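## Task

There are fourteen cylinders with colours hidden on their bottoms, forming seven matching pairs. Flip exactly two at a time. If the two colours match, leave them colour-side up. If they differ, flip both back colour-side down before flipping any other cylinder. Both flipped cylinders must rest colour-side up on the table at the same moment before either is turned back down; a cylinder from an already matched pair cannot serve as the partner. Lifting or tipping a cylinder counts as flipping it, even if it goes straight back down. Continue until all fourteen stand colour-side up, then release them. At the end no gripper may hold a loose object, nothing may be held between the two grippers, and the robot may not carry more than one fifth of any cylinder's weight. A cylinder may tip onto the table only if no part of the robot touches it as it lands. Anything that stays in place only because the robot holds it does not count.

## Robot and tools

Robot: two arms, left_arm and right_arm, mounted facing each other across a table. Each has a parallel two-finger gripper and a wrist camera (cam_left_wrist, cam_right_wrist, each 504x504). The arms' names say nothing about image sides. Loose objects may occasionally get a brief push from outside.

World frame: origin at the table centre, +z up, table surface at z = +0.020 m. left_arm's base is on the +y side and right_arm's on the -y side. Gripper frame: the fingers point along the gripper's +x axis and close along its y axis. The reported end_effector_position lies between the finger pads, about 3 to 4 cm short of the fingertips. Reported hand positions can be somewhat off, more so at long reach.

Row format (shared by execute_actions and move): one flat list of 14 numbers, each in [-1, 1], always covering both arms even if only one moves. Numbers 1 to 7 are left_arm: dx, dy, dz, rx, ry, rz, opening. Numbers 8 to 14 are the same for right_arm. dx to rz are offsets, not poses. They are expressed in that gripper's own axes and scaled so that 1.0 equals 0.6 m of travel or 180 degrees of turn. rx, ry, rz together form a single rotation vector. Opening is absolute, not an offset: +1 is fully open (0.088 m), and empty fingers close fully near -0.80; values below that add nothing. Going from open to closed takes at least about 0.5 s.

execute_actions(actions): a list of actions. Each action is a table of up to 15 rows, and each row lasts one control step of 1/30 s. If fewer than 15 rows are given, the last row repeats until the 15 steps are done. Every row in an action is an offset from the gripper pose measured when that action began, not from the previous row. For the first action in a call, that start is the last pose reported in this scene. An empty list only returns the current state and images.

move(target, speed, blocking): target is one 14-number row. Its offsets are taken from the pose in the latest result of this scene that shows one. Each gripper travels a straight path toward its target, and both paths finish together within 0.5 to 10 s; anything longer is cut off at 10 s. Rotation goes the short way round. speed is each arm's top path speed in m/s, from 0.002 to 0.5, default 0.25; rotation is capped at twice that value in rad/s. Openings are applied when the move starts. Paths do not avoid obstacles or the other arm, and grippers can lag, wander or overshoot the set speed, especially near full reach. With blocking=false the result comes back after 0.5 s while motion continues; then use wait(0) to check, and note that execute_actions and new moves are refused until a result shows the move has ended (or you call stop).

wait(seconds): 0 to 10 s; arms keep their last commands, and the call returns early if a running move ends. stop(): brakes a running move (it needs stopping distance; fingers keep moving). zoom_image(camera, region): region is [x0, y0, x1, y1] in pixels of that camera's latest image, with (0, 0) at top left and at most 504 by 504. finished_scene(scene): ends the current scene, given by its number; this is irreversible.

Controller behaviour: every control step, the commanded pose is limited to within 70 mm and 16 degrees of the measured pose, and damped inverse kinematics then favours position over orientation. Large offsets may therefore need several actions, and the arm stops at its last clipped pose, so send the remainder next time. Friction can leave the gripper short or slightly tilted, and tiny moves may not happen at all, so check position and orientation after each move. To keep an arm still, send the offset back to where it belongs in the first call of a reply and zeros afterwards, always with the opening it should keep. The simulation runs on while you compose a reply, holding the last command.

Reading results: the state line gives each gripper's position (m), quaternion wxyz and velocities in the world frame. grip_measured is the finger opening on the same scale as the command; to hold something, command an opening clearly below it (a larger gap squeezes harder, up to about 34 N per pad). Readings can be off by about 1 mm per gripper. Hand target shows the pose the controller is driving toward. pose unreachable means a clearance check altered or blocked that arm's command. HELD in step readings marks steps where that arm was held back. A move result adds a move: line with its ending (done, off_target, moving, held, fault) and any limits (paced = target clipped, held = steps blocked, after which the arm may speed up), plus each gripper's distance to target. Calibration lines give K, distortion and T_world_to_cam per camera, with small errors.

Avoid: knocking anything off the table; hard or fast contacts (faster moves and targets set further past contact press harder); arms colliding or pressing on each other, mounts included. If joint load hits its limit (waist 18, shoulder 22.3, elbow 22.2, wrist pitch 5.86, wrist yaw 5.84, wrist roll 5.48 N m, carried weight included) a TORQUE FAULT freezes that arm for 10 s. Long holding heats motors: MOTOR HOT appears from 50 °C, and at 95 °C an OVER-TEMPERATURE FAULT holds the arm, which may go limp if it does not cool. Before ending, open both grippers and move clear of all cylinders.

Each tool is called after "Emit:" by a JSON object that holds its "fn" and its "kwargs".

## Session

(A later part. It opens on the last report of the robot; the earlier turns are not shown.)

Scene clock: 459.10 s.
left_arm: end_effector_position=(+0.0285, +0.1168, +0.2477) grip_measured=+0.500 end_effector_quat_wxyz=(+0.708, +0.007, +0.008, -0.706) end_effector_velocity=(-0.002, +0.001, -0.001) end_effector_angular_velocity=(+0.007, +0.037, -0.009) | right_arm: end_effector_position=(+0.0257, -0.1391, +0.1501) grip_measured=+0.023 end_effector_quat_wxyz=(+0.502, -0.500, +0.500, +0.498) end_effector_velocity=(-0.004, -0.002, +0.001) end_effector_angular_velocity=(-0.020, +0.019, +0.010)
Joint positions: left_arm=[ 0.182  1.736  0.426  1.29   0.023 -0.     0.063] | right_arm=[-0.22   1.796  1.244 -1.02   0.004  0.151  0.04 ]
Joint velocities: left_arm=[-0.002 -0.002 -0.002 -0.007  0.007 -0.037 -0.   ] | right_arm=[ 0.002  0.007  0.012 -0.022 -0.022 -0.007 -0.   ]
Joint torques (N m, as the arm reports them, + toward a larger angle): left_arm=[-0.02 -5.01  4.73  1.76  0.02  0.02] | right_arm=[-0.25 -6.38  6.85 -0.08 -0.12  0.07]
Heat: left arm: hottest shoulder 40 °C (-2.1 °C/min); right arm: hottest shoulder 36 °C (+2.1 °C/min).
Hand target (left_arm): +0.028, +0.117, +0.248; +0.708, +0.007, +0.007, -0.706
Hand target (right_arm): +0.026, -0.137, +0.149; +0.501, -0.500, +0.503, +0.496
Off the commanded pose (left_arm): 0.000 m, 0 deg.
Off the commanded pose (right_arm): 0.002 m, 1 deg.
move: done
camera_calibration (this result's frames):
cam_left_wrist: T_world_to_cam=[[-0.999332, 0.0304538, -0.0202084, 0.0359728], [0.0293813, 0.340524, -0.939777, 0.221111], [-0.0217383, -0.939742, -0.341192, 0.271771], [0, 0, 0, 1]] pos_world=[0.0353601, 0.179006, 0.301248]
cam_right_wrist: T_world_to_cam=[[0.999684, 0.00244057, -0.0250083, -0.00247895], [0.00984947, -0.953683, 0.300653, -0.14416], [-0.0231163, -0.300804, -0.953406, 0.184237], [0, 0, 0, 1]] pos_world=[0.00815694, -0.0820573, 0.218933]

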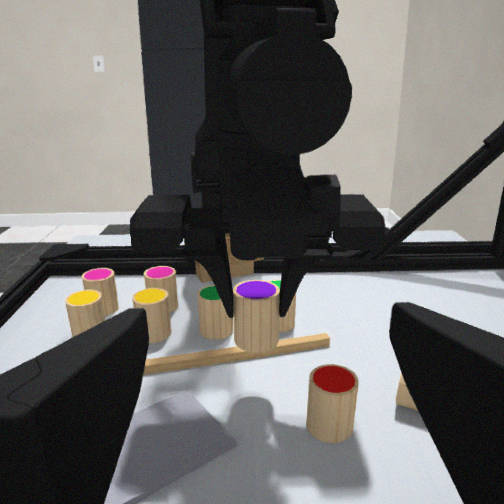

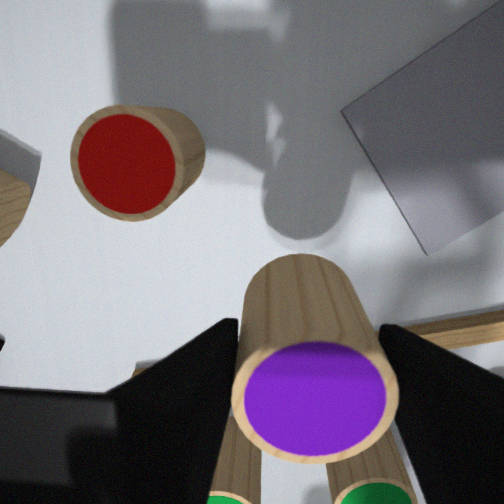

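Emit:
{"fn": "move", "kwargs": {"target": [0,0,0,0,0,0,0.5,0.109,0,0,0,0,0,-0.4], "speed": 0.07}}

Emit:
{"fn": "move", "kwargs": {"target": [0,0,0,0,0,0,0.5,0,0,0,0,0,0,0.5]}}

Emit:
{"fn": "wait", "kwargs": {"seconds": 2.5}}

Emit:
{"fn": "move", "kwargs": {"target": [0,0,0,0,0,0,0.5,0,0,0,0,0,0,-0.4]}}

Emit:
{"fn": "move", "kwargs": {"target": [0,0,0,0,0,0,0.5,-0.14,0,0,0,0,0,-0.4]}}

Emit:
{"fn": "move", "kwargs": {"target": [0,0,0,0,-0.006,0,0.5,-0.125,-0.005,0.19,0,-0.498,0,-0.4], "speed": 0.4}}

Scene clock: 472.20 s.
left_arm: end_effector_position=(+0.0285, +0.1169, +0.2476) grip_measured=+0.500 end_effector_quat_wxyz=(+0.708, +0.007, +0.008, -0.706) end_effector_velocity=(-0.002, +0.001, +0.000) end_effector_angular_velocity=(+0.002, +0.007, +0.000) | right_arm: end_effector_position=(+0.0251, -0.1354, +0.0915) grip_measured=+0.024 end_effector_quat_wxyz=(+0.506, -0.495, +0.496, +0.504) end_effector_velocity=(+0.000, -0.005, +0.000) end_effector_angular_velocity=(-0.023, +0.004, -0.010)
Joint positions: left_arm=[ 0.182  1.736  0.426  1.29   0.023 -0.     0.063] | right_arm=[-0.22   1.887  1.108 -0.773  0.004  0.151  0.04 ]
Joint velocities: left_arm=[-0.007 -0.007 -0.002 -0.007 -0.007 -0.007 -0.   ] | right_arm=[-0.002 -0.002 -0.002 -0.022 -0.007  0.007 -0.   ]
Joint torques (N m, as the arm reports them, + toward a larger angle): left_arm=[ 0.   -5.01  4.8   1.75 -0.01  0.03] | right_arm=[ 0.02 -6.63  3.54  0.55  0.   -0.04]
Heat: left arm: hottest shoulder 39 °C (-2.0 °C/min); right arm: hottest shoulder 36 °C (+2.0 °C/min).
Hand target (left_arm): +0.028, +0.117, +0.248; +0.708, +0.007, +0.008, -0.706
Hand target (right_arm): +0.026, -0.140, +0.085; +0.502, -0.500, +0.500, +0.498
Off the commanded pose (left_arm): 0.000 m, 0 deg.
Off the commanded pose (right_arm): 0.008 m, 1 deg.
move: done
camera_calibration (this result's frames):
cam_left_wrist: T_world_to_cam=[[-0.999332, 0.0304615, -0.0201872, 0.0359593], [0.0293723, 0.340883, -0.939647, 0.220886], [-0.0217416, -0.939612, -0.34155, 0.271881], [0, 0, 0, 1]] pos_world=[0.0353584, 0.179071, 0.301142]
cam_right_wrist: T_world_to_cam=[[0.999599, 0.00257319, -0.0282131, -0.00302438], [0.0104363, -0.959279, 0.282268, -0.122055], [-0.0263379, -0.282449, -0.958921, 0.132535], [0, 0, 0, 1]] pos_world=[0.00778767, -0.0796426, 0.161458]

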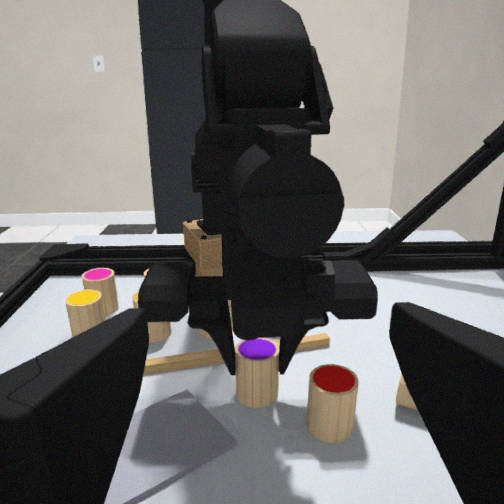

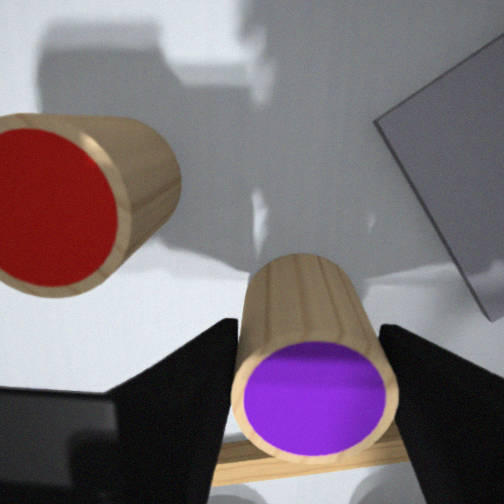

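Scene clock: 472.87 s.
left_arm: end_effector_position=(+0.0285, +0.1169, +0.2476) grip_measured=+0.500 end_effector_quat_wxyz=(+0.708, +0.007, +0.008, -0.706) end_effector_velocity=(+0.000, +0.001, -0.001) end_effector_angular_velocity=(+0.007, +0.007, +0.005) | right_arm: end_effector_position=(+0.0250, -0.1353, +0.0915) grip_measured=+0.498 end_effector_quat_wxyz=(+0.506, -0.495, +0.496, +0.504) end_effector_velocity=(+0.000, +0.001, +0.000) end_effector_angular_velocity=(+0.008, -0.006, +0.010)
Joint positions: left_arm=[ 0.182  1.736  0.426  1.29   0.023 -0.     0.063] | right_arm=[-0.22   1.887  1.108 -0.773  0.004  0.151  0.063]
Joint velocities: left_arm=[-0.002 -0.002 -0.002 -0.007 -0.007 -0.007 -0.   ] | right_arm=[ 0.002 -0.002 -0.002  0.007  0.007 -0.007  0.   ]
Joint torques (N m, as the arm reports them, + toward a larger angle): left_arm=[-0.02 -5.07  4.8   1.73  0.01  0.01] | right_arm=[ 0.03 -7.98  4.92  0.14  0.   -0.01]
Heat: left arm: hottest shoulder 39 °C (-2.0 °C/min); right arm: hottest shoulder 36 °C (+2.0 °C/min).
Hand target (left_arm): +0.028, +0.117, +0.248; +0.708, +0.007, +0.008, -0.706
Hand target (right_arm): +0.025, -0.135, +0.091; +0.506, -0.495, +0.496, +0.504
Off the commanded pose (left_arm): 0.000 m, 0 deg.
Off the commanded pose (right_arm): 0.000 m, 0 deg.
move: done
camera_calibration (this result's frames):
cam_left_wrist: T_world_to_cam=[[-0.999332, 0.0304615, -0.0201872, 0.0359593], [0.0293723, 0.340883, -0.939647, 0.220886], [-0.0217416, -0.939612, -0.34155, 0.271881], [0, 0, 0, 1]] pos_world=[0.0353584, 0.179071, 0.301142]
cam_right_wrist: T_world_to_cam=[[0.999597, 0.00258385, -0.0282685, -0.00300571], [0.0104521, -0.959385, 0.281905, -0.121958], [-0.026392, -0.282087, -0.959026, 0.13262], [0, 0, 0, 1]] pos_world=[0.00777932, -0.0795867, 0.161481]

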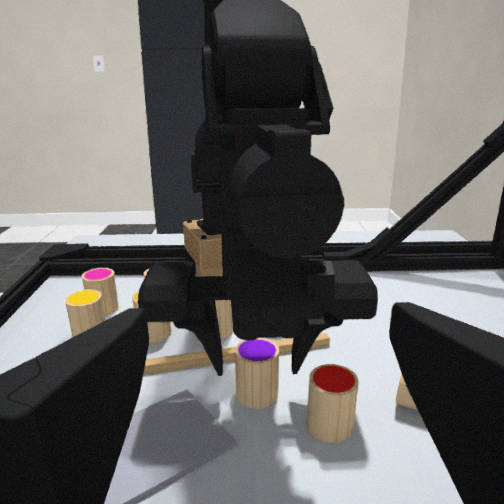

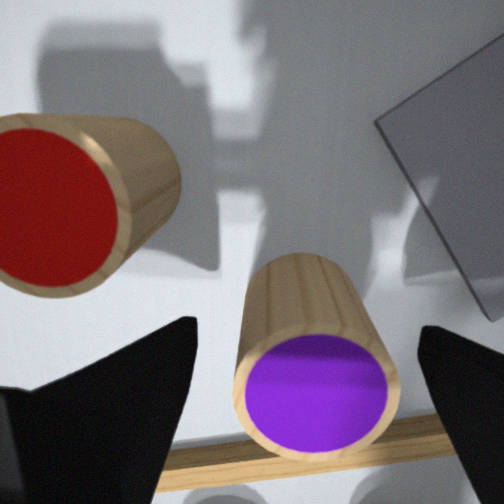

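Scene clock: 475.37 s.
left_arm: end_effector_position=(+0.0285, +0.1169, +0.2476) grip_measured=+0.500 end_effector_quat_wxyz=(+0.708, +0.007, +0.008, -0.706) end_effector_velocity=(+0.000, +0.001, +0.000) end_effector_angular_velocity=(+0.002, +0.007, +0.015) | right_arm: end_effector_position=(+0.0250, -0.1353, +0.0915) grip_measured=+0.500 end_effector_quat_wxyz=(+0.506, -0.495, +0.496, +0.504) end_effector_velocity=(+0.002, -0.005, +0.002) end_effector_angular_velocity=(-0.018, +0.004, +0.015)
Joint positions: left_arm=[ 0.182  1.736  0.426  1.29   0.023 -0.     0.063] | right_arm=[-0.22   1.887  1.108 -0.773  0.004  0.151  0.063]
Joint velocities: left_arm=[-0.007 -0.007 -0.002 -0.007 -0.022 -0.007 -0.   ] | right_arm=[-0.007 -0.007 -0.002 -0.022 -0.007 -0.022 -0.   ]
Joint torques (N m, as the arm reports them, + toward a larger angle): left_arm=[ 0.02 -4.97  4.78  1.75  0.    0.04] | right_arm=[ 0.07 -8.03  4.9   0.13  0.01 -0.01]
Heat: left arm: hottest shoulder 39 °C (-2.0 °C/min); right arm: hottest shoulder 37 °C (+3.0 °C/min).
Hand target (left_arm): +0.028, +0.117, +0.248; +0.708, +0.007, +0.008, -0.706
Hand target (right_arm): +0.025, -0.135, +0.091; +0.506, -0.495, +0.496, +0.504
Off the commanded pose (left_arm): 0.000 m, 0 deg.
Off the commanded pose (right_arm): 0.000 m, 0 deg.
wait: 2.50 s; at rest by 0.17 s
camera_calibration (this result's frames):
cam_left_wrist: T_world_to_cam=[[-0.999332, 0.0304615, -0.0201872, 0.0359593], [0.0293723, 0.340883, -0.939647, 0.220886], [-0.0217416, -0.939612, -0.34155, 0.271881], [0, 0, 0, 1]] pos_world=[0.0353584, 0.179071, 0.301142]
cam_right_wrist: T_world_to_cam=[[0.999597, 0.00258385, -0.0282685, -0.00300571], [0.0104521, -0.959385, 0.281905, -0.121958], [-0.026392, -0.282087, -0.959026, 0.13262], [0, 0, 0, 1]] pos_world=[0.00777932, -0.0795867, 0.161481]

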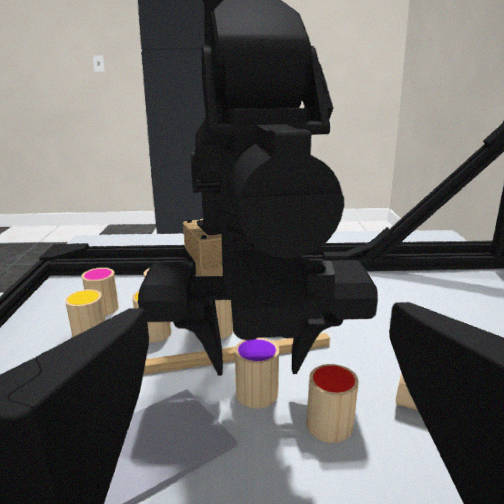

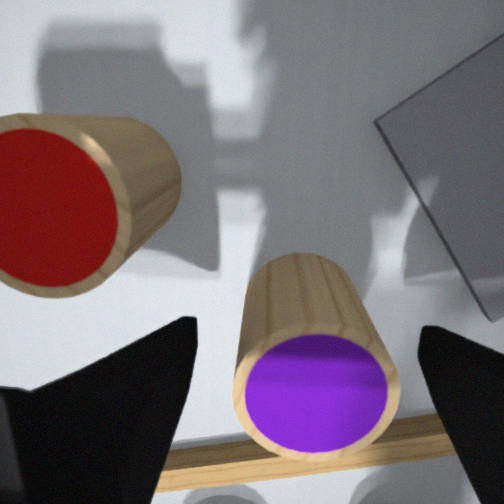

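Scene clock: 475.87 s.
left_arm: end_effector_position=(+0.0285, +0.1169, +0.2476) grip_measured=+0.500 end_effector_quat_wxyz=(+0.708, +0.007, +0.008, -0.706) end_effector_velocity=(-0.000, +0.001, -0.003) end_effector_angular_velocity=(+0.012, +0.022, -0.004) | right_arm: end_effector_position=(+0.0252, -0.1354, +0.0915) grip_measured=+0.024 end_effector_quat_wxyz=(+0.506, -0.495, +0.496, +0.504) end_effector_velocity=(+0.000, -0.002, +0.000) end_effector_angular_velocity=(-0.008, +0.006, -0.010)
Joint positions: left_arm=[ 0.182  1.736  0.426  1.29   0.023 -0.     0.063] | right_arm=[-0.22   1.887  1.108 -0.773  0.004  0.151  0.04 ]
Joint velocities: left_arm=[ 0.002  0.002 -0.002 -0.007  0.007 -0.022 -0.   ] | right_arm=[-0.002 -0.002 -0.002 -0.007 -0.007  0.007 -0.   ]
Joint torques (N m, as the arm reports them, + toward a larger angle): left_arm=[-0.02 -5.01  4.75  1.78  0.    0.05] | right_arm=[ 0.01 -7.98  4.91  0.18 -0.04 -0.02]
Heat: left arm: hottest shoulder 39 °C (-2.0 °C/min); right arm: hottest shoulder 37 °C (+3.0 °C/min).
Hand target (left_arm): +0.028, +0.117, +0.248; +0.708, +0.007, +0.008, -0.706
Hand target (right_arm): +0.025, -0.135, +0.091; +0.506, -0.495, +0.496, +0.504
Off the commanded pose (left_arm): 0.000 m, 0 deg.
Off the commanded pose (right_arm): 0.000 m, 0 deg.
move: done
camera_calibration (this result's frames):
cam_left_wrist: T_world_to_cam=[[-0.999332, 0.0304615, -0.0201872, 0.0359593], [0.0293723, 0.340883, -0.939647, 0.220886], [-0.0217416, -0.939612, -0.34155, 0.271881], [0, 0, 0, 1]] pos_world=[0.0353584, 0.179071, 0.301142]
cam_right_wrist: T_world_to_cam=[[0.99962, 0.00256216, -0.0274587, -0.00320894], [0.0102097, -0.959311, 0.282167, -0.12203], [-0.0256184, -0.28234, -0.958972, 0.132545], [0, 0, 0, 1]] pos_world=[0.00784921, -0.0796333, 0.161452]

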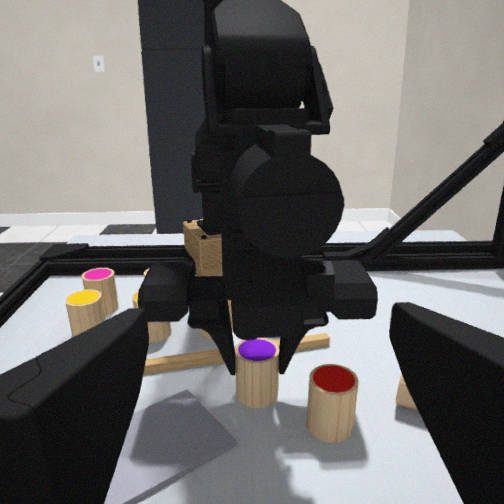

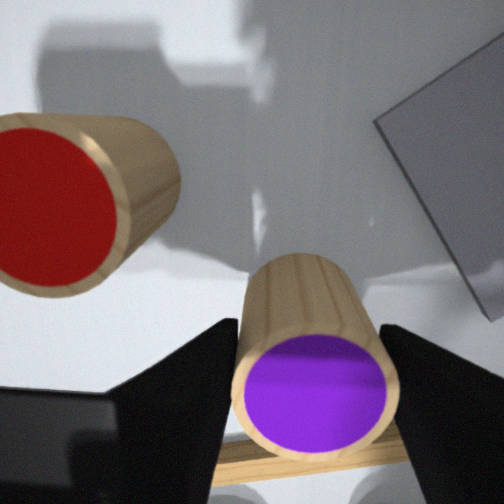

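Scene clock: 476.77 s.
left_arm: end_effector_position=(+0.0285, +0.1169, +0.2476) grip_measured=+0.500 end_effector_quat_wxyz=(+0.708, +0.007, +0.008, -0.706) end_effector_velocity=(+0.000, +0.001, +0.002) end_effector_angular_velocity=(-0.007, +0.022, +0.005) | right_arm: end_effector_position=(+0.0258, -0.1394, +0.1706) grip_measured=+0.024 end_effector_quat_wxyz=(+0.503, -0.499, +0.499, +0.500) end_effector_velocity=(-0.000, -0.001, +0.004) end_effector_angular_velocity=(-0.008, +0.006, -0.010)
Joint positions: left_arm=[ 0.182  1.736  0.426  1.29   0.023 -0.     0.063] | right_arm=[-0.22   1.77   1.297 -1.094  0.004  0.151  0.04 ]
Joint velocities: left_arm=[-0.002 -0.002 -0.002  0.007 -0.007 -0.022  0.   ] | right_arm=[-0.002 -0.002  0.012 -0.022 -0.007  0.007 -0.   ]
Joint torques (N m, as the arm reports them, + toward a larger angle): left_arm=[ 0.03 -4.97  4.75  1.75  0.01  0.  ] | right_arm=[ 0.16 -8.27  7.   -0.11  0.    0.01]
Heat: left arm: hottest shoulder 39 °C (-2.0 °C/min); right arm: hottest shoulder 37 °C (+3.1 °C/min).
Hand target (left_arm): +0.028, +0.117, +0.248; +0.708, +0.007, +0.008, -0.706
Hand target (right_arm): +0.025, -0.137, +0.175; +0.506, -0.495, +0.496, +0.504
Off the commanded pose (left_arm): 0.000 m, 0 deg.
Off the commanded pose (right_arm): 0.005 m, 1 deg.
move: done
camera_calibration (this result's frames):
cam_left_wrist: T_world_to_cam=[[-0.999332, 0.0304615, -0.0201872, 0.0359593], [0.0293723, 0.340883, -0.939647, 0.220886], [-0.0217416, -0.939612, -0.34155, 0.271881], [0, 0, 0, 1]] pos_world=[0.0353584, 0.179071, 0.301142]
cam_right_wrist: T_world_to_cam=[[0.999676, 0.00218357, -0.0253527, -0.00204115], [0.00959096, -0.955167, 0.295913, -0.14999], [-0.0235699, -0.29606, -0.954878, 0.204655], [0, 0, 0, 1]] pos_world=[0.00830274, -0.0826707, 0.239753]

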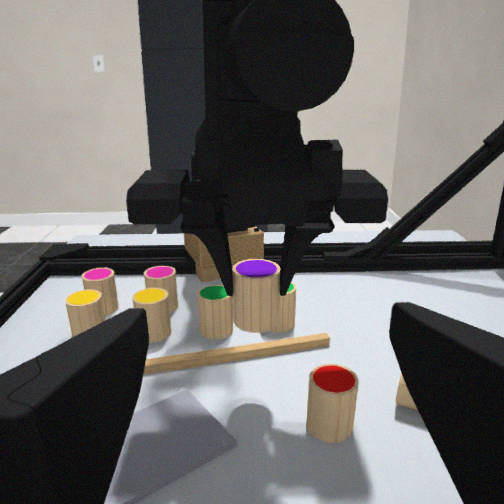

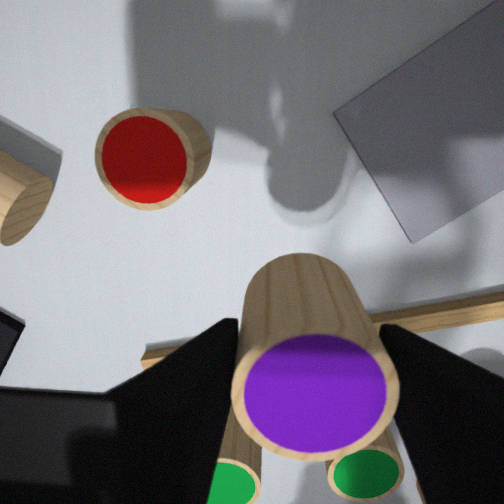

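Scene clock: 479.33 s.
left_arm: end_effector_position=(+0.0285, +0.1163, +0.2507) grip_measured=+0.500 end_effector_quat_wxyz=(+0.708, -0.002, -0.002, -0.706) end_effector_velocity=(+0.000, -0.000, +0.003) end_effector_angular_velocity=(-0.012, +0.007, +0.005) | right_arm: end_effector_position=(+0.0270, -0.0251, +0.2541) grip_measured=+0.024 end_effector_quat_wxyz=(+0.705, +0.010, -0.000, +0.709) end_effector_velocity=(-0.000, +0.000, -0.001) end_effector_angular_velocity=(+0.007, -0.006, +0.005)
Joint positions: left_arm=[ 0.182  1.752  0.426  1.331  0.023 -0.     0.063] | right_arm=[-0.21   1.719  0.574  1.16   0.154  0.012  0.04 ]
Joint velocities: left_arm=[-0.002 -0.002  0.002  0.007 -0.007 -0.007 -0.   ] | right_arm=[-0.002  0.012 -0.002  0.022 -0.007 -0.007 -0.   ]
Joint torques (N m, as the arm reports them, + toward a larger angle): left_arm=[ 0.05 -4.36  4.25  2.01  0.    0.  ] | right_arm=[-0.16 -5.7   3.75  2.09 -0.07 -0.18]
Heat: left arm: hottest shoulder 39 °C (-2.0 °C/min); right arm: hottest shoulder 37 °C (+3.0 °C/min).
Hand target (left_arm): +0.028, +0.117, +0.248; +0.708, +0.001, +0.001, -0.706
Hand target (right_arm): +0.028, -0.026, +0.247; +0.706, +0.001, +0.003, +0.709
Off the commanded pose (left_arm): 0.003 m, 0 deg.
Off the commanded pose (right_arm): 0.008 m, 1 deg.
move: done
camera_calibration (this result's frames):
cam_left_wrist: T_world_to_cam=[[-0.999319, 0.0299277, -0.0216007, 0.0364716], [0.0299786, 0.316765, -0.94803, 0.228864], [-0.02153, -0.948032, -0.317447, 0.267274], [0, 0, 0, 1]] pos_world=[0.0353402, 0.179797, 0.302603]
cam_right_wrist: T_world_to_cam=[[0.999386, 0.0338106, -0.00914136, -0.00469924], [0.000921062, -0.286279, -0.958146, 0.270189], [-0.0350124, 0.95755, -0.286134, 0.180101], [0, 0, 0, 1]] pos_world=[0.0107533, -0.0949474, 0.310371]

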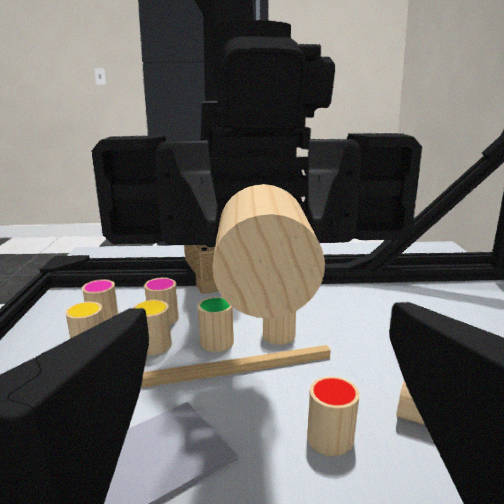

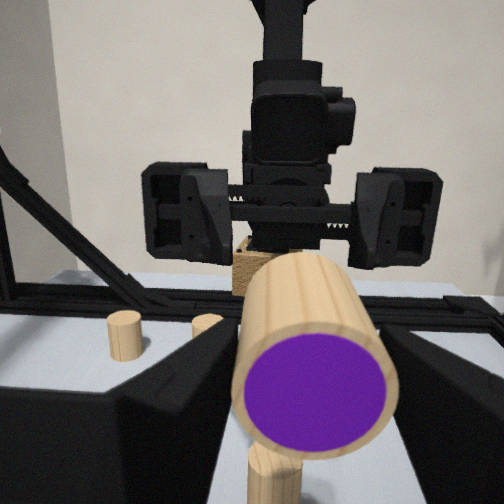

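Emit:
{"fn": "move", "kwargs": {"target": [0.1155,-0.004,0.003,0,0,0,0.5,0,0,0,0,0,0,-0.4], "speed": 0.12}}

Emit:
{"fn": "move", "kwargs": {"target": [0,0,0,0,0,0,-0.4,0,0,0,0,0,0,-0.4]}}

Emit:
{"fn": "move", "kwargs": {"target": [0,0,0,0,0,0,-0.4,0,0,0,0,0,0,0.5]}}

Emit:
{"fn": "move", "kwargs": {"target": [0,0,0,0,0,0,-0.4,-0.07,0,0,0,0,0,0.5]}}

Emit:
{"fn": "move", "kwargs": {"target": [-0.13,0.143,-0.15,0,0.504,0,-0.4,-0.055,0.108,-0.165,0,0.504,0,0.5], "speed": 0.4}}

Scene clock: 483.40 s.
left_arm: end_effector_position=(+0.0269, +0.0495, +0.2532) grip_measured=+0.500 end_effector_quat_wxyz=(+0.707, -0.002, -0.002, -0.708) end_effector_velocity=(+0.000, -0.003, -0.001) end_effector_angular_velocity=(+0.002, +0.007, +0.005) | right_arm: end_effector_position=(+0.0271, -0.0251, +0.2539) grip_measured=+0.024 end_effector_quat_wxyz=(+0.706, +0.010, -0.000, +0.709) end_effector_velocity=(+0.002, -0.000, -0.005) end_effector_angular_velocity=(-0.022, -0.025, -0.010)
Joint positions: left_arm=[ 0.174  1.921  0.704  1.222  0.018 -0.     0.063] | right_arm=[-0.211  1.72   0.573  1.162  0.154  0.012  0.04 ]
Joint velocities: left_arm=[-0.002  0.007  0.012 -0.007 -0.007 -0.007 -0.   ] | right_arm=[-0.002 -0.002 -0.002 -0.022  0.007 -0.022 -0.   ]
Joint torques (N m, as the arm reports them, + toward a larger angle): left_arm=[-0.25 -5.85  6.23  1.6  -0.2  -0.01] | right_arm=[ 0.07 -6.99  5.13  1.75  0.   -0.01]
Heat: left arm: hottest shoulder 38 °C (-3.0 °C/min); right arm: hottest shoulder 37 °C (+3.0 °C/min).
Hand target (left_arm): +0.027, +0.047, +0.252; +0.708, -0.002, -0.001, -0.706
Hand target (right_arm): +0.027, -0.025, +0.254; +0.706, +0.011, -0.000, +0.709
Off the commanded pose (left_arm): 0.003 m, 0 deg.
Off the commanded pose (right_arm): 0.000 m, 0 deg.
move: done
camera_calibration (this result's frames):
cam_left_wrist: T_world_to_cam=[[-0.999197, 0.0337231, -0.0216179, 0.0367639], [0.0311786, 0.315925, -0.948272, 0.252566], [-0.0251491, -0.948185, -0.316723, 0.204619], [0, 0, 0, 1]] pos_world=[0.0340058, 0.112985, 0.305104]
cam_right_wrist: T_world_to_cam=[[0.999403, 0.0334237, -0.00876011, -0.00497358], [0.00117571, -0.286278, -0.958146, 0.269915], [-0.0345326, 0.957564, -0.286146, 0.180004], [0, 0, 0, 1]] pos_world=[0.0108693, -0.0949281, 0.310082]

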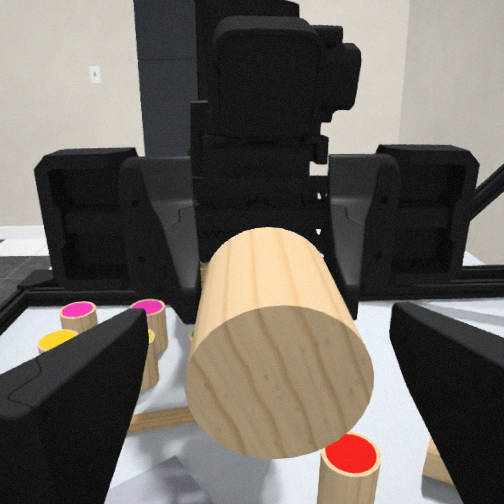

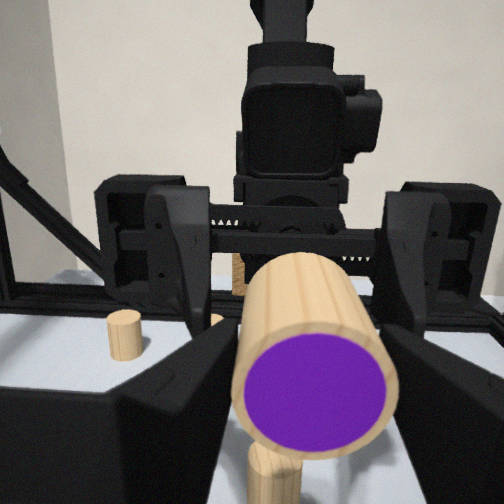

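Scene clock: 483.90 s.
left_arm: end_effector_position=(+0.0265, +0.0494, +0.2534) grip_measured=+0.033 end_effector_quat_wxyz=(+0.706, -0.002, -0.002, -0.708) end_effector_velocity=(-0.000, +0.001, -0.005) end_effector_angular_velocity=(+0.022, -0.007, +0.005) | right_arm: end_effector_position=(+0.0271, -0.0251, +0.2539) grip_measured=+0.024 end_effector_quat_wxyz=(+0.706, +0.010, -0.000, +0.709) end_effector_velocity=(+0.000, -0.001, -0.001) end_effector_angular_velocity=(-0.007, +0.006, +0.005)
Joint positions: left_arm=[ 0.173  1.921  0.705  1.222  0.018 -0.     0.041] | right_arm=[-0.211  1.72   0.573  1.162  0.154  0.012  0.04 ]
Joint velocities: left_arm=[-0.002 -0.002 -0.002 -0.022 -0.007  0.007  0.001] | right_arm=[-0.002 -0.002 -0.002 -0.007 -0.007  0.007 -0.   ]
Joint torques (N m, as the arm reports them, + toward a larger angle): left_arm=[ 0.13 -6.58  5.08  1.74 -0.01  0.02] | right_arm=[ 0.09 -6.89  5.02  1.84 -0.01 -0.01]
Heat: left arm: hottest shoulder 39 °C (-2.0 °C/min); right arm: hottest shoulder 37 °C (+3.0 °C/min).
Hand target (left_arm): +0.027, +0.049, +0.253; +0.707, -0.002, -0.002, -0.708
Hand target (right_arm): +0.027, -0.025, +0.254; +0.705, +0.010, -0.000, +0.709
Off the commanded pose (left_arm): 0.000 m, 0 deg.
Off the commanded pose (right_arm): 0.000 m, 0 deg.
move: done
camera_calibration (this result's frames):
cam_left_wrist: T_world_to_cam=[[-0.999171, 0.0344772, -0.0216371, 0.0363796], [0.0314254, 0.31554, -0.948392, 0.252777], [-0.0258706, -0.948286, -0.316362, 0.204507], [0, 0, 0, 1]] pos_world=[0.0336966, 0.112916, 0.305217]
cam_right_wrist: T_world_to_cam=[[0.999403, 0.0334237, -0.00876011, -0.00497358], [0.00117571, -0.286278, -0.958146, 0.269915], [-0.0345326, 0.957564, -0.286146, 0.180004], [0, 0, 0, 1]] pos_world=[0.0108693, -0.0949281, 0.310082]

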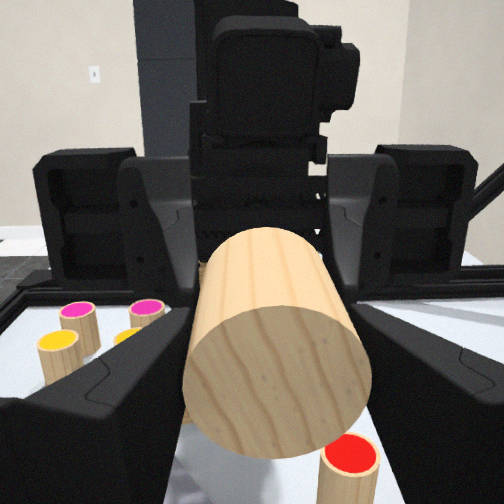

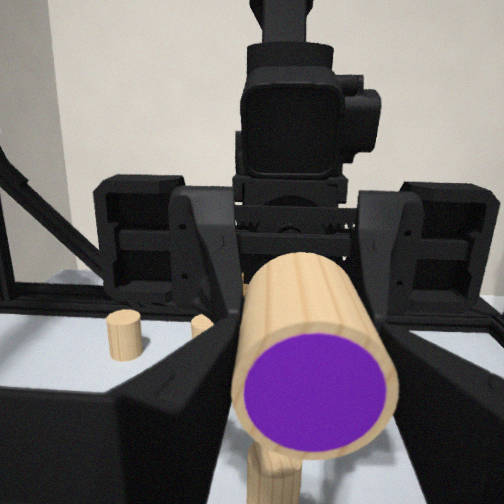

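Scene clock: 484.57 s.
left_arm: end_effector_position=(+0.0265, +0.0494, +0.2534) grip_measured=+0.033 end_effector_quat_wxyz=(+0.706, -0.002, -0.002, -0.708) end_effector_velocity=(-0.002, +0.001, -0.001) end_effector_angular_velocity=(+0.007, +0.022, -0.010) | right_arm: end_effector_position=(+0.0271, -0.0251, +0.2539) grip_measured=+0.498 end_effector_quat_wxyz=(+0.706, +0.010, -0.000, +0.709) end_effector_velocity=(-0.002, +0.000, -0.003) end_effector_angular_velocity=(-0.017, -0.010, +0.019)
Joint positions: left_arm=[ 0.173  1.921  0.705  1.222  0.018 -0.     0.041] | right_arm=[-0.211  1.72   0.573  1.162  0.154  0.012  0.063]
Joint velocities: left_arm=[-0.002 -0.002 -0.002 -0.007  0.007 -0.022 -0.   ] | right_arm=[-0.002 -0.002  0.002 -0.022 -0.022 -0.007  0.   ]
Joint torques (N m, as the arm reports them, + toward a larger angle): left_arm=[-0.14 -6.66  5.11  1.74  0.03  0.02] | right_arm=[ 0.08 -6.86  5.08  1.84  0.01 -0.01]
Heat: left arm: hottest shoulder 39 °C (-2.0 °C/min); right arm: hottest shoulder 37 °C (+3.0 °C/min).
Hand target (left_arm): +0.027, +0.049, +0.253; +0.706, -0.002, -0.002, -0.708
Hand target (right_arm): +0.027, -0.025, +0.254; +0.706, +0.010, -0.000, +0.709
Off the commanded pose (left_arm): 0.000 m, 0 deg.
Off the commanded pose (right_arm): 0.000 m, 0 deg.
move: done
camera_calibration (this result's frames):
cam_left_wrist: T_world_to_cam=[[-0.999171, 0.0344772, -0.0216371, 0.0363796], [0.0314254, 0.31554, -0.948392, 0.252777], [-0.0258706, -0.948286, -0.316362, 0.204507], [0, 0, 0, 1]] pos_world=[0.0336966, 0.112916, 0.305217]
cam_right_wrist: T_world_to_cam=[[0.999403, 0.0334237, -0.00876011, -0.00497358], [0.00117571, -0.286278, -0.958146, 0.269915], [-0.0345326, 0.957564, -0.286146, 0.180004], [0, 0, 0, 1]] pos_world=[0.0108693, -0.0949281, 0.310082]

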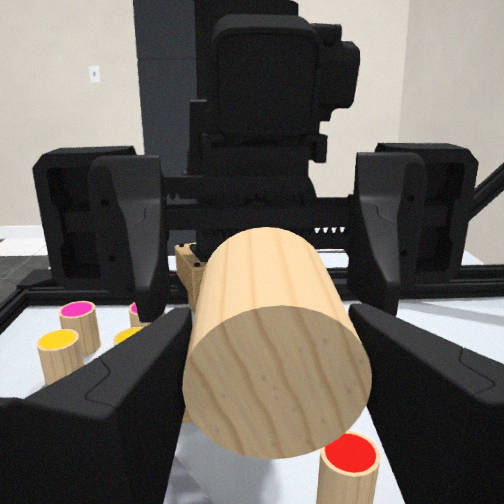

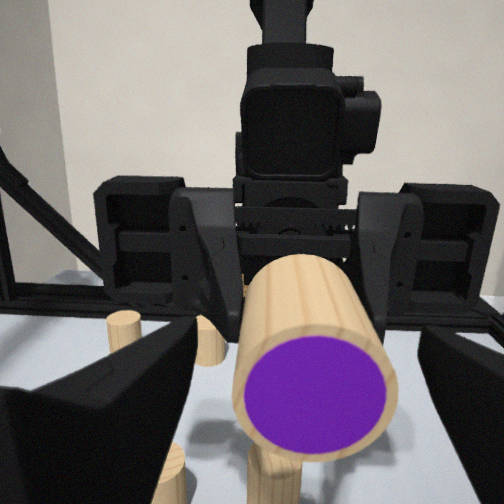

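Scene clock: 485.40 s.
left_arm: end_effector_position=(+0.0265, +0.0495, +0.2532) grip_measured=+0.032 end_effector_quat_wxyz=(+0.706, -0.002, -0.002, -0.708) end_effector_velocity=(+0.000, +0.001, -0.005) end_effector_angular_velocity=(+0.022, +0.008, -0.005) | right_arm: end_effector_position=(+0.0274, -0.0637, +0.2545) grip_measured=+0.500 end_effector_quat_wxyz=(+0.705, +0.012, -0.001, +0.709) end_effector_velocity=(-0.001, -0.003, -0.005) end_effector_angular_velocity=(-0.022, -0.011, +0.010)
Joint positions: left_arm=[ 0.173  1.921  0.704  1.222  0.018 -0.     0.041] | right_arm=[-0.187  1.59   0.424  1.184  0.176  0.012  0.063]
Joint velocities: left_arm=[ 0.002 -0.002 -0.002 -0.022  0.007 -0.007 -0.   ] | right_arm=[ 0.002 -0.012 -0.012 -0.022 -0.007 -0.007  0.   ]
Joint torques (N m, as the arm reports them, + toward a larger angle): left_arm=[-0.1  -6.62  5.2   1.74  0.01  0.01] | right_arm=[ 0.37 -6.36  3.27  1.91  0.15  0.  ]
Heat: left arm: hottest shoulder 39 °C (-2.0 °C/min); right arm: hottest shoulder 37 °C (+3.0 °C/min).
Hand target (left_arm): +0.027, +0.049, +0.253; +0.706, -0.002, -0.002, -0.708
Hand target (right_arm): +0.027, -0.067, +0.253; +0.705, +0.010, -0.000, +0.709
Off the commanded pose (left_arm): 0.000 m, 0 deg.
Off the commanded pose (right_arm): 0.004 m, 0 deg.
move: done
camera_calibration (this result's frames):
cam_left_wrist: T_world_to_cam=[[-0.999171, 0.0344855, -0.0216179, 0.0363674], [0.0314196, 0.315901, -0.948272, 0.252573], [-0.0258725, -0.948165, -0.316723, 0.204625], [0, 0, 0, 1]] pos_world=[0.0336956, 0.112975, 0.305104]
cam_right_wrist: T_world_to_cam=[[0.999369, 0.0342162, -0.0095385, -0.00369737], [0.000551752, -0.283453, -0.958986, 0.259865], [-0.0355166, 0.958375, -0.283293, 0.216514], [0, 0, 0, 1]] pos_world=[0.0112415, -0.133715, 0.310509]

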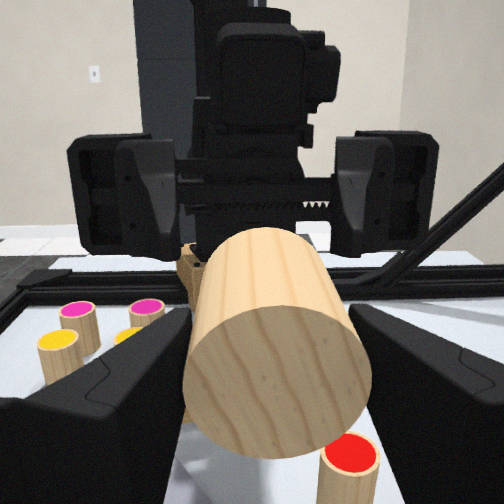

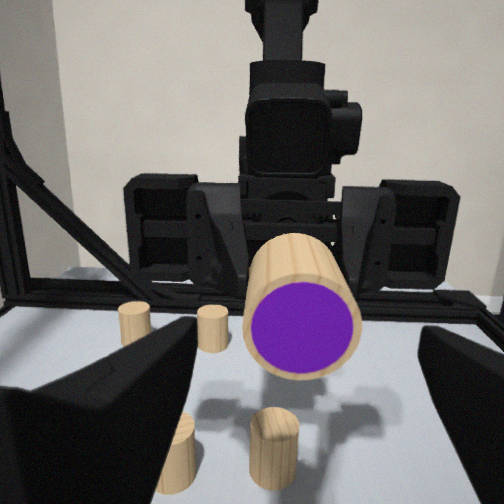

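Scene clock: 487.90 s.
left_arm: end_effector_position=(+0.1102, +0.1276, +0.1628) grip_measured=+0.033 end_effector_quat_wxyz=(+0.499, +0.497, +0.504, -0.500) end_effector_velocity=(+0.002, +0.003, +0.004) end_effector_angular_velocity=(+0.022, -0.018, +0.005) | right_arm: end_effector_position=(-0.0361, -0.0963, +0.1578) grip_measured=+0.500 end_effector_quat_wxyz=(+0.502, -0.495, +0.497, +0.506) end_effector_velocity=(-0.000, +0.001, +0.003) end_effector_angular_velocity=(-0.009, +0.005, -0.010)
Joint positions: left_arm=[ 0.382  2.116  1.645 -1.103  0.008  0.218  0.041] | right_arm=[-0.076  1.978  1.519 -1.096 -0.001  0.291  0.063]
Joint velocities: left_arm=[-0.002  0.002  0.022 -0.037 -0.022 -0.007  0.   ] | right_arm=[-0.002  0.007  0.022 -0.022 -0.007  0.007  0.   ]
Joint torques (N m, as the arm reports them, + toward a larger angle): left_arm=[ 0.   -7.44  7.13 -0.01 -0.21  0.09] | right_arm=[ 0.22 -7.62  6.96 -0.08 -0.14  0.15]
Heat: left arm: hottest shoulder 39 °C (-1.0 °C/min); right arm: hottest shoulder 37 °C (+3.0 °C/min).
Hand target (left_arm): +0.112, +0.126, +0.162; +0.499, +0.499, +0.503, -0.498
Hand target (right_arm): -0.038, -0.095, +0.155; +0.500, -0.496, +0.501, +0.502
Off the commanded pose (left_arm): 0.002 m, 1 deg.
Off the commanded pose (right_arm): 0.003 m, 1 deg.
move: done
camera_calibration (this result's frames):
cam_left_wrist: T_world_to_cam=[[-0.999069, 0.014833, 0.0405002, 0.107647], [0.0271212, 0.946181, 0.3225, -0.14729], [-0.0335369, 0.323298, -0.945703, 0.193211], [0, 0, 0, 1]] pos_world=[0.118022, 0.0753017, 0.225862]
cam_right_wrist: T_world_to_cam=[[0.999363, 0.00713866, -0.0349686, 0.0613391], [0.0168419, -0.958166, 0.285716, -0.102789], [-0.0314661, -0.286123, -0.957676, 0.204814], [0, 0, 0, 1]] pos_world=[-0.0531242, -0.0403247, 0.227659]

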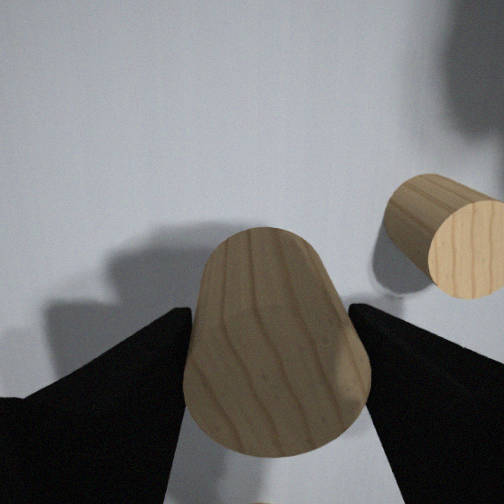

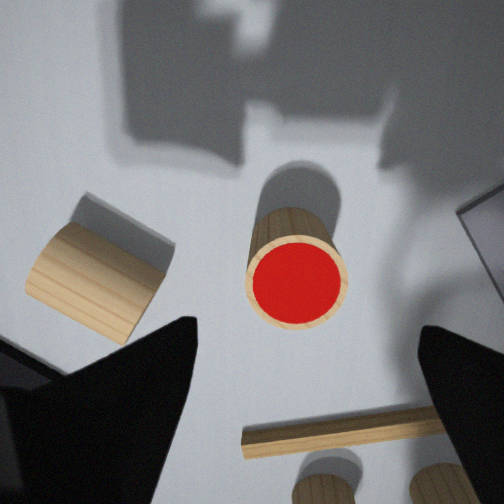

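Emit:
{"fn": "move", "kwargs": {"target": [0.128,0,0,0,0,0,-0.4,0.118,-0.002,-0.005,0,0.004,0,0.5], "speed": 0.07}}

Emit:
{"fn": "move", "kwargs": {"target": [0,0,0,0,0,0,0.5,0,0,0,0,0,0,-0.4]}}

Emit:
{"fn": "move", "kwargs": {"target": [-0.105,0,0,0,0,0,0.5,-0.14,0,0,0,0,0,-0.4]}}

Emit:
{"fn": "move", "kwargs": {"target": [-0.166,-0.139,0.016,0,-0.5,0,0.5,-0.122,-0.106,0.122,0,-0.497,0,-0.4], "speed": 0.4}}

Scene clock: 492.97 s.
left_arm: end_effector_position=(+0.1104, +0.1268, +0.0919) grip_measured=+0.033 end_effector_quat_wxyz=(+0.502, +0.495, +0.501, -0.502) end_effector_velocity=(-0.005, +0.004, -0.002) end_effector_angular_velocity=(+0.015, +0.011, +0.015) | right_arm: end_effector_position=(-0.0369, -0.0940, +0.0952) grip_measured=+0.500 end_effector_quat_wxyz=(+0.504, -0.491, +0.496, +0.509) end_effector_velocity=(+0.002, -0.002, +0.000) end_effector_angular_velocity=(-0.009, +0.004, +0.015)
Joint positions: left_arm=[ 0.382  2.208  1.494 -0.851  0.007  0.218  0.041] | right_arm=[-0.076  2.055  1.37  -0.857 -0.002  0.292  0.063]
Joint velocities: left_arm=[-0.007 -0.002 -0.012 -0.007  0.007 -0.022  0.   ] | right_arm=[-0.007 -0.002 -0.002 -0.007 -0.007 -0.022 -0.   ]
Joint torques (N m, as the arm reports them, + toward a larger angle): left_arm=[ 0.01 -7.35  4.7   0.87  0.03 -0.02] | right_arm=[-0.14 -8.    3.74  0.36 -0.09 -0.07]
Heat: left arm: hottest shoulder 40 °C (-1.0 °C/min); right arm: hottest shoulder 37 °C (+3.0 °C/min).
Hand target (left_arm): +0.110, +0.128, +0.086; +0.499, +0.497, +0.504, -0.500
Hand target (right_arm): -0.035, -0.099, +0.087; +0.499, -0.498, +0.501, +0.503
Off the commanded pose (left_arm): 0.006 m, 0 deg.
Off the commanded pose (right_arm): 0.009 m, 1 deg.
move: off_target (right_arm)
camera_calibration (this result's frames):
cam_left_wrist: T_world_to_cam=[[-0.999152, 0.0155323, 0.0381369, 0.110913], [0.0267678, 0.948752, 0.314887, -0.123247], [-0.0312915, 0.31564, -0.948363, 0.127396], [0, 0, 0, 1]] pos_world=[0.118105, 0.0749967, 0.155397]
cam_right_wrist: T_world_to_cam=[[0.999208, 0.00719946, -0.0391451, 0.0603423], [0.0176863, -0.961385, 0.274639, -0.081897], [-0.0356563, -0.275114, -0.96075, 0.146642], [0, 0, 0, 1]] pos_world=[-0.0536173, -0.0388257, 0.165741]

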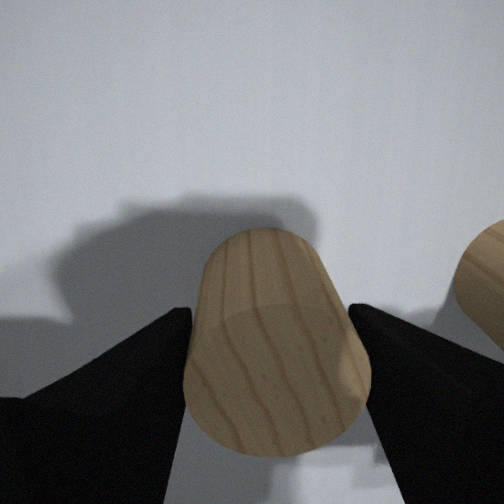

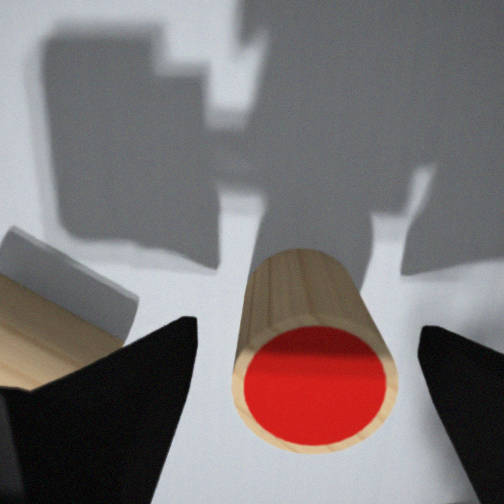

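Scene clock: 493.63 s.
left_arm: end_effector_position=(+0.1104, +0.1266, +0.0919) grip_measured=+0.498 end_effector_quat_wxyz=(+0.502, +0.495, +0.501, -0.502) end_effector_velocity=(-0.002, +0.000, +0.001) end_effector_angular_velocity=(+0.004, -0.007, +0.000) | right_arm: end_effector_position=(-0.0369, -0.0940, +0.0952) grip_measured=+0.024 end_effector_quat_wxyz=(+0.504, -0.491, +0.496, +0.509) end_effector_velocity=(+0.001, -0.005, +0.000) end_effector_angular_velocity=(-0.023, +0.000, +0.020)
Joint positions: left_arm=[ 0.382  2.208  1.494 -0.851  0.007  0.218  0.063] | right_arm=[-0.076  2.055  1.37  -0.857 -0.002  0.292  0.04 ]
Joint velocities: left_arm=[-0.007 -0.002  0.002 -0.007 -0.007 -0.007  0.001] | right_arm=[-0.002 -0.002 -0.002 -0.022 -0.007 -0.022 -0.   ]
Joint torques (N m, as the arm reports them, + toward a larger angle): left_arm=[-0.08 -8.47  5.53  0.21  0.02  0.01] | right_arm=[ 0.06 -9.44  5.17  0.15  0.02 -0.02]
Heat: left arm: hottest shoulder 40 °C (-1.0 °C/min); right arm: hottest shoulder 37 °C (+3.0 °C/min).
Hand target (left_arm): +0.110, +0.127, +0.092; +0.502, +0.495, +0.501, -0.502
Hand target (right_arm): -0.037, -0.094, +0.095; +0.504, -0.491, +0.495, +0.509
Off the commanded pose (left_arm): 0.000 m, 0 deg.
Off the commanded pose (right_arm): 0.000 m, 0 deg.
move: done
camera_calibration (this result's frames):
cam_left_wrist: T_world_to_cam=[[-0.999158, 0.0155606, 0.0379555, 0.110967], [0.0267143, 0.948986, 0.314185, -0.123054], [-0.0311303, 0.314935, -0.948603, 0.127543], [0, 0, 0, 1]] pos_world=[0.118131, 0.0748817, 0.155437]
cam_right_wrist: T_world_to_cam=[[0.999208, 0.00719946, -0.0391451, 0.0603423], [0.0176863, -0.961385, 0.274639, -0.081897], [-0.0356563, -0.275114, -0.96075, 0.146642], [0, 0, 0, 1]] pos_world=[-0.0536173, -0.0388257, 0.165741]

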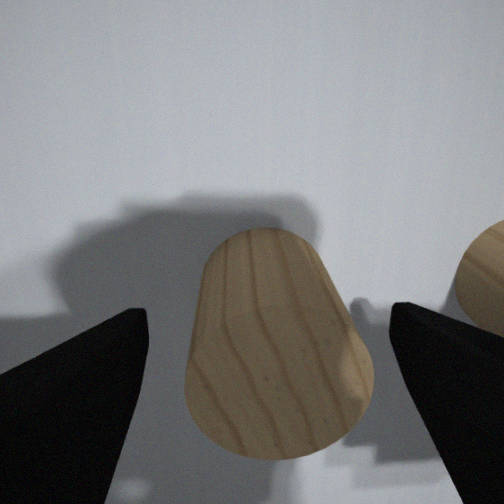

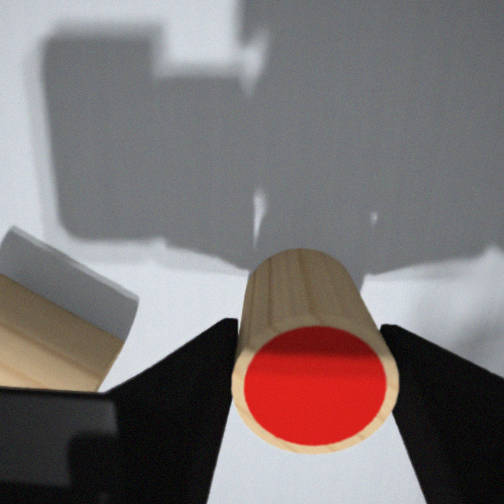

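Scene clock: 494.53 s.
left_arm: end_effector_position=(+0.1098, +0.1294, +0.1486) grip_measured=+0.500 end_effector_quat_wxyz=(+0.497, +0.498, +0.506, -0.499) end_effector_velocity=(-0.000, +0.001, +0.002) end_effector_angular_velocity=(+0.004, -0.007, +0.019) | right_arm: end_effector_position=(-0.0355, -0.0984, +0.1748) grip_measured=+0.024 end_effector_quat_wxyz=(+0.502, -0.495, +0.498, +0.506) end_effector_velocity=(-0.000, -0.000, +0.005) end_effector_angular_velocity=(-0.004, +0.006, +0.020)
Joint positions: left_arm=[ 0.382  2.13   1.607 -1.059  0.007  0.218  0.063] | right_arm=[-0.076  1.957  1.558 -1.155 -0.002  0.292  0.04 ]
Joint velocities: left_arm=[-0.002 -0.002  0.002 -0.007 -0.007 -0.022  0.   ] | right_arm=[-0.002 -0.002  0.017 -0.022 -0.007 -0.022 -0.   ]
Joint torques (N m, as the arm reports them, + toward a larger angle): left_arm=[-0.05 -9.32  6.81  0.01  0.   -0.01] | right_arm=[-0.01 -9.61  7.08 -0.07  0.01 -0.04]
Heat: left arm: hottest shoulder 40 °C (+0.0 °C/min); right arm: hottest shoulder 38 °C (+4.0 °C/min).
Hand target (left_arm): +0.110, +0.127, +0.155; +0.502, +0.495, +0.501, -0.502
Hand target (right_arm): -0.036, -0.096, +0.179; +0.504, -0.491, +0.495, +0.510
Off the commanded pose (left_arm): 0.007 m, 1 deg.
Off the commanded pose (right_arm): 0.005 m, 1 deg.
move: done
camera_calibration (this result's frames):
cam_left_wrist: T_world_to_cam=[[-0.999012, 0.0149225, 0.04185, 0.107627], [0.0278899, 0.943841, 0.32922, -0.145175], [-0.034587, 0.330062, -0.943325, 0.178063], [0, 0, 0, 1]] pos_world=[0.117728, 0.0766444, 0.211261]
cam_right_wrist: T_world_to_cam=[[0.999336, 0.0067751, -0.0358134, 0.0615359], [0.0167302, -0.958213, 0.285565, -0.109675], [-0.0323821, -0.285975, -0.95769, 0.220464], [0, 0, 0, 1]] pos_world=[-0.052521, -0.0424622, 0.244659]

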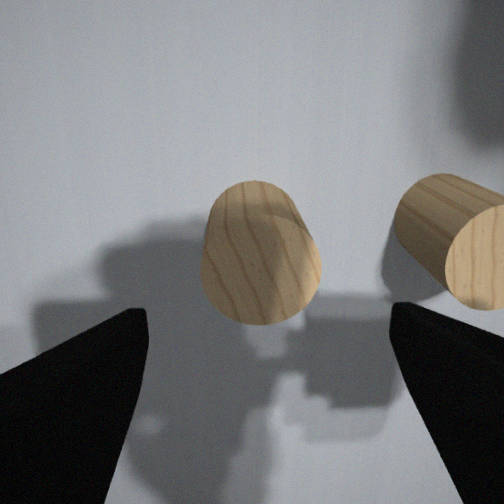

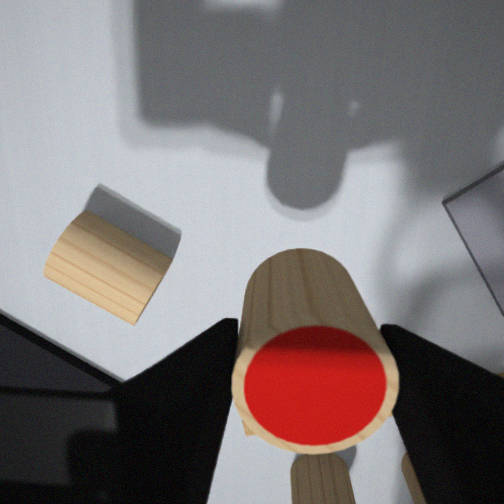

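Scene clock: 497.10 s.
left_arm: end_effector_position=(+0.0270, +0.1184, +0.2532) grip_measured=+0.500 end_effector_quat_wxyz=(+0.705, -0.000, +0.002, -0.709) end_effector_velocity=(+0.000, -0.001, +0.003) end_effector_angular_velocity=(-0.017, -0.008, +0.005) | right_arm: end_effector_position=(+0.0270, -0.0251, +0.2569) grip_measured=+0.024 end_effector_quat_wxyz=(+0.704, +0.017, +0.000, +0.710) end_effector_velocity=(+0.002, +0.000, -0.002) end_effector_angular_velocity=(-0.002, -0.023, -0.001)
Joint positions: left_arm=[ 0.181  1.724  0.421  1.3    0.029 -0.003  0.063] | right_arm=[-0.212  1.715  0.575  1.163  0.148  0.021  0.04 ]
Joint velocities: left_arm=[-0.002  0.007  0.002  0.022 -0.007  0.007 -0.   ] | right_arm=[-0.007  0.007 -0.002  0.007 -0.007 -0.022 -0.   ]
Joint torques (N m, as the arm reports them, + toward a larger angle): left_arm=[-0.43 -4.03  4.14  2.06 -0.2  -0.07] | right_arm=[-0.14 -5.59  3.53  2.06 -0.11 -0.18]
Heat: left arm: hottest shoulder 40 °C (-1.0 °C/min); right arm: hottest shoulder 38 °C (+4.1 °C/min).
Hand target (left_arm): +0.027, +0.119, +0.250; +0.707, +0.001, +0.006, -0.708
Hand target (right_arm): +0.028, -0.026, +0.249; +0.704, +0.007, +0.003, +0.710
Off the commanded pose (left_arm): 0.004 m, 1 deg.
Off the commanded pose (right_arm): 0.009 m, 1 deg.
move: off_target (right_arm)
camera_calibration (this result's frames):
cam_left_wrist: T_world_to_cam=[[-0.999132, 0.0373113, -0.0185413, 0.0332858], [0.0296178, 0.323054, -0.945917, 0.22937], [-0.0293035, -0.945645, -0.323878, 0.271567], [0, 0, 0, 1]] pos_world=[0.0344213, 0.181466, 0.305536]
cam_right_wrist: T_world_to_cam=[[0.999126, 0.0375124, -0.018444, -0.00221057], [-0.00727831, -0.278374, -0.960445, 0.273899], [-0.041163, 0.95974, -0.277858, 0.178994], [0, 0, 0, 1]] pos_world=[0.0115701, -0.0954579, 0.312759]

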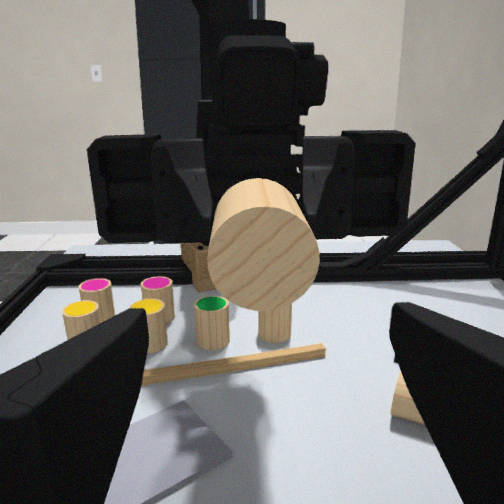

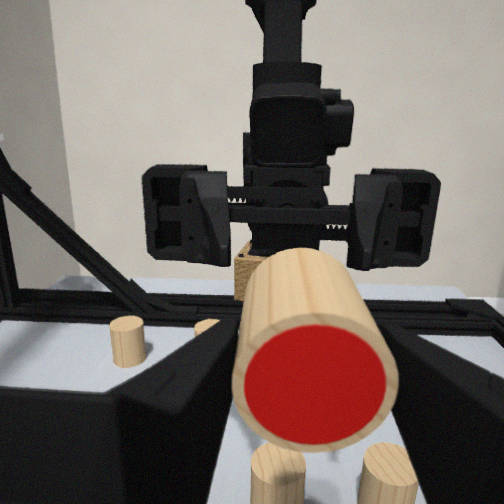

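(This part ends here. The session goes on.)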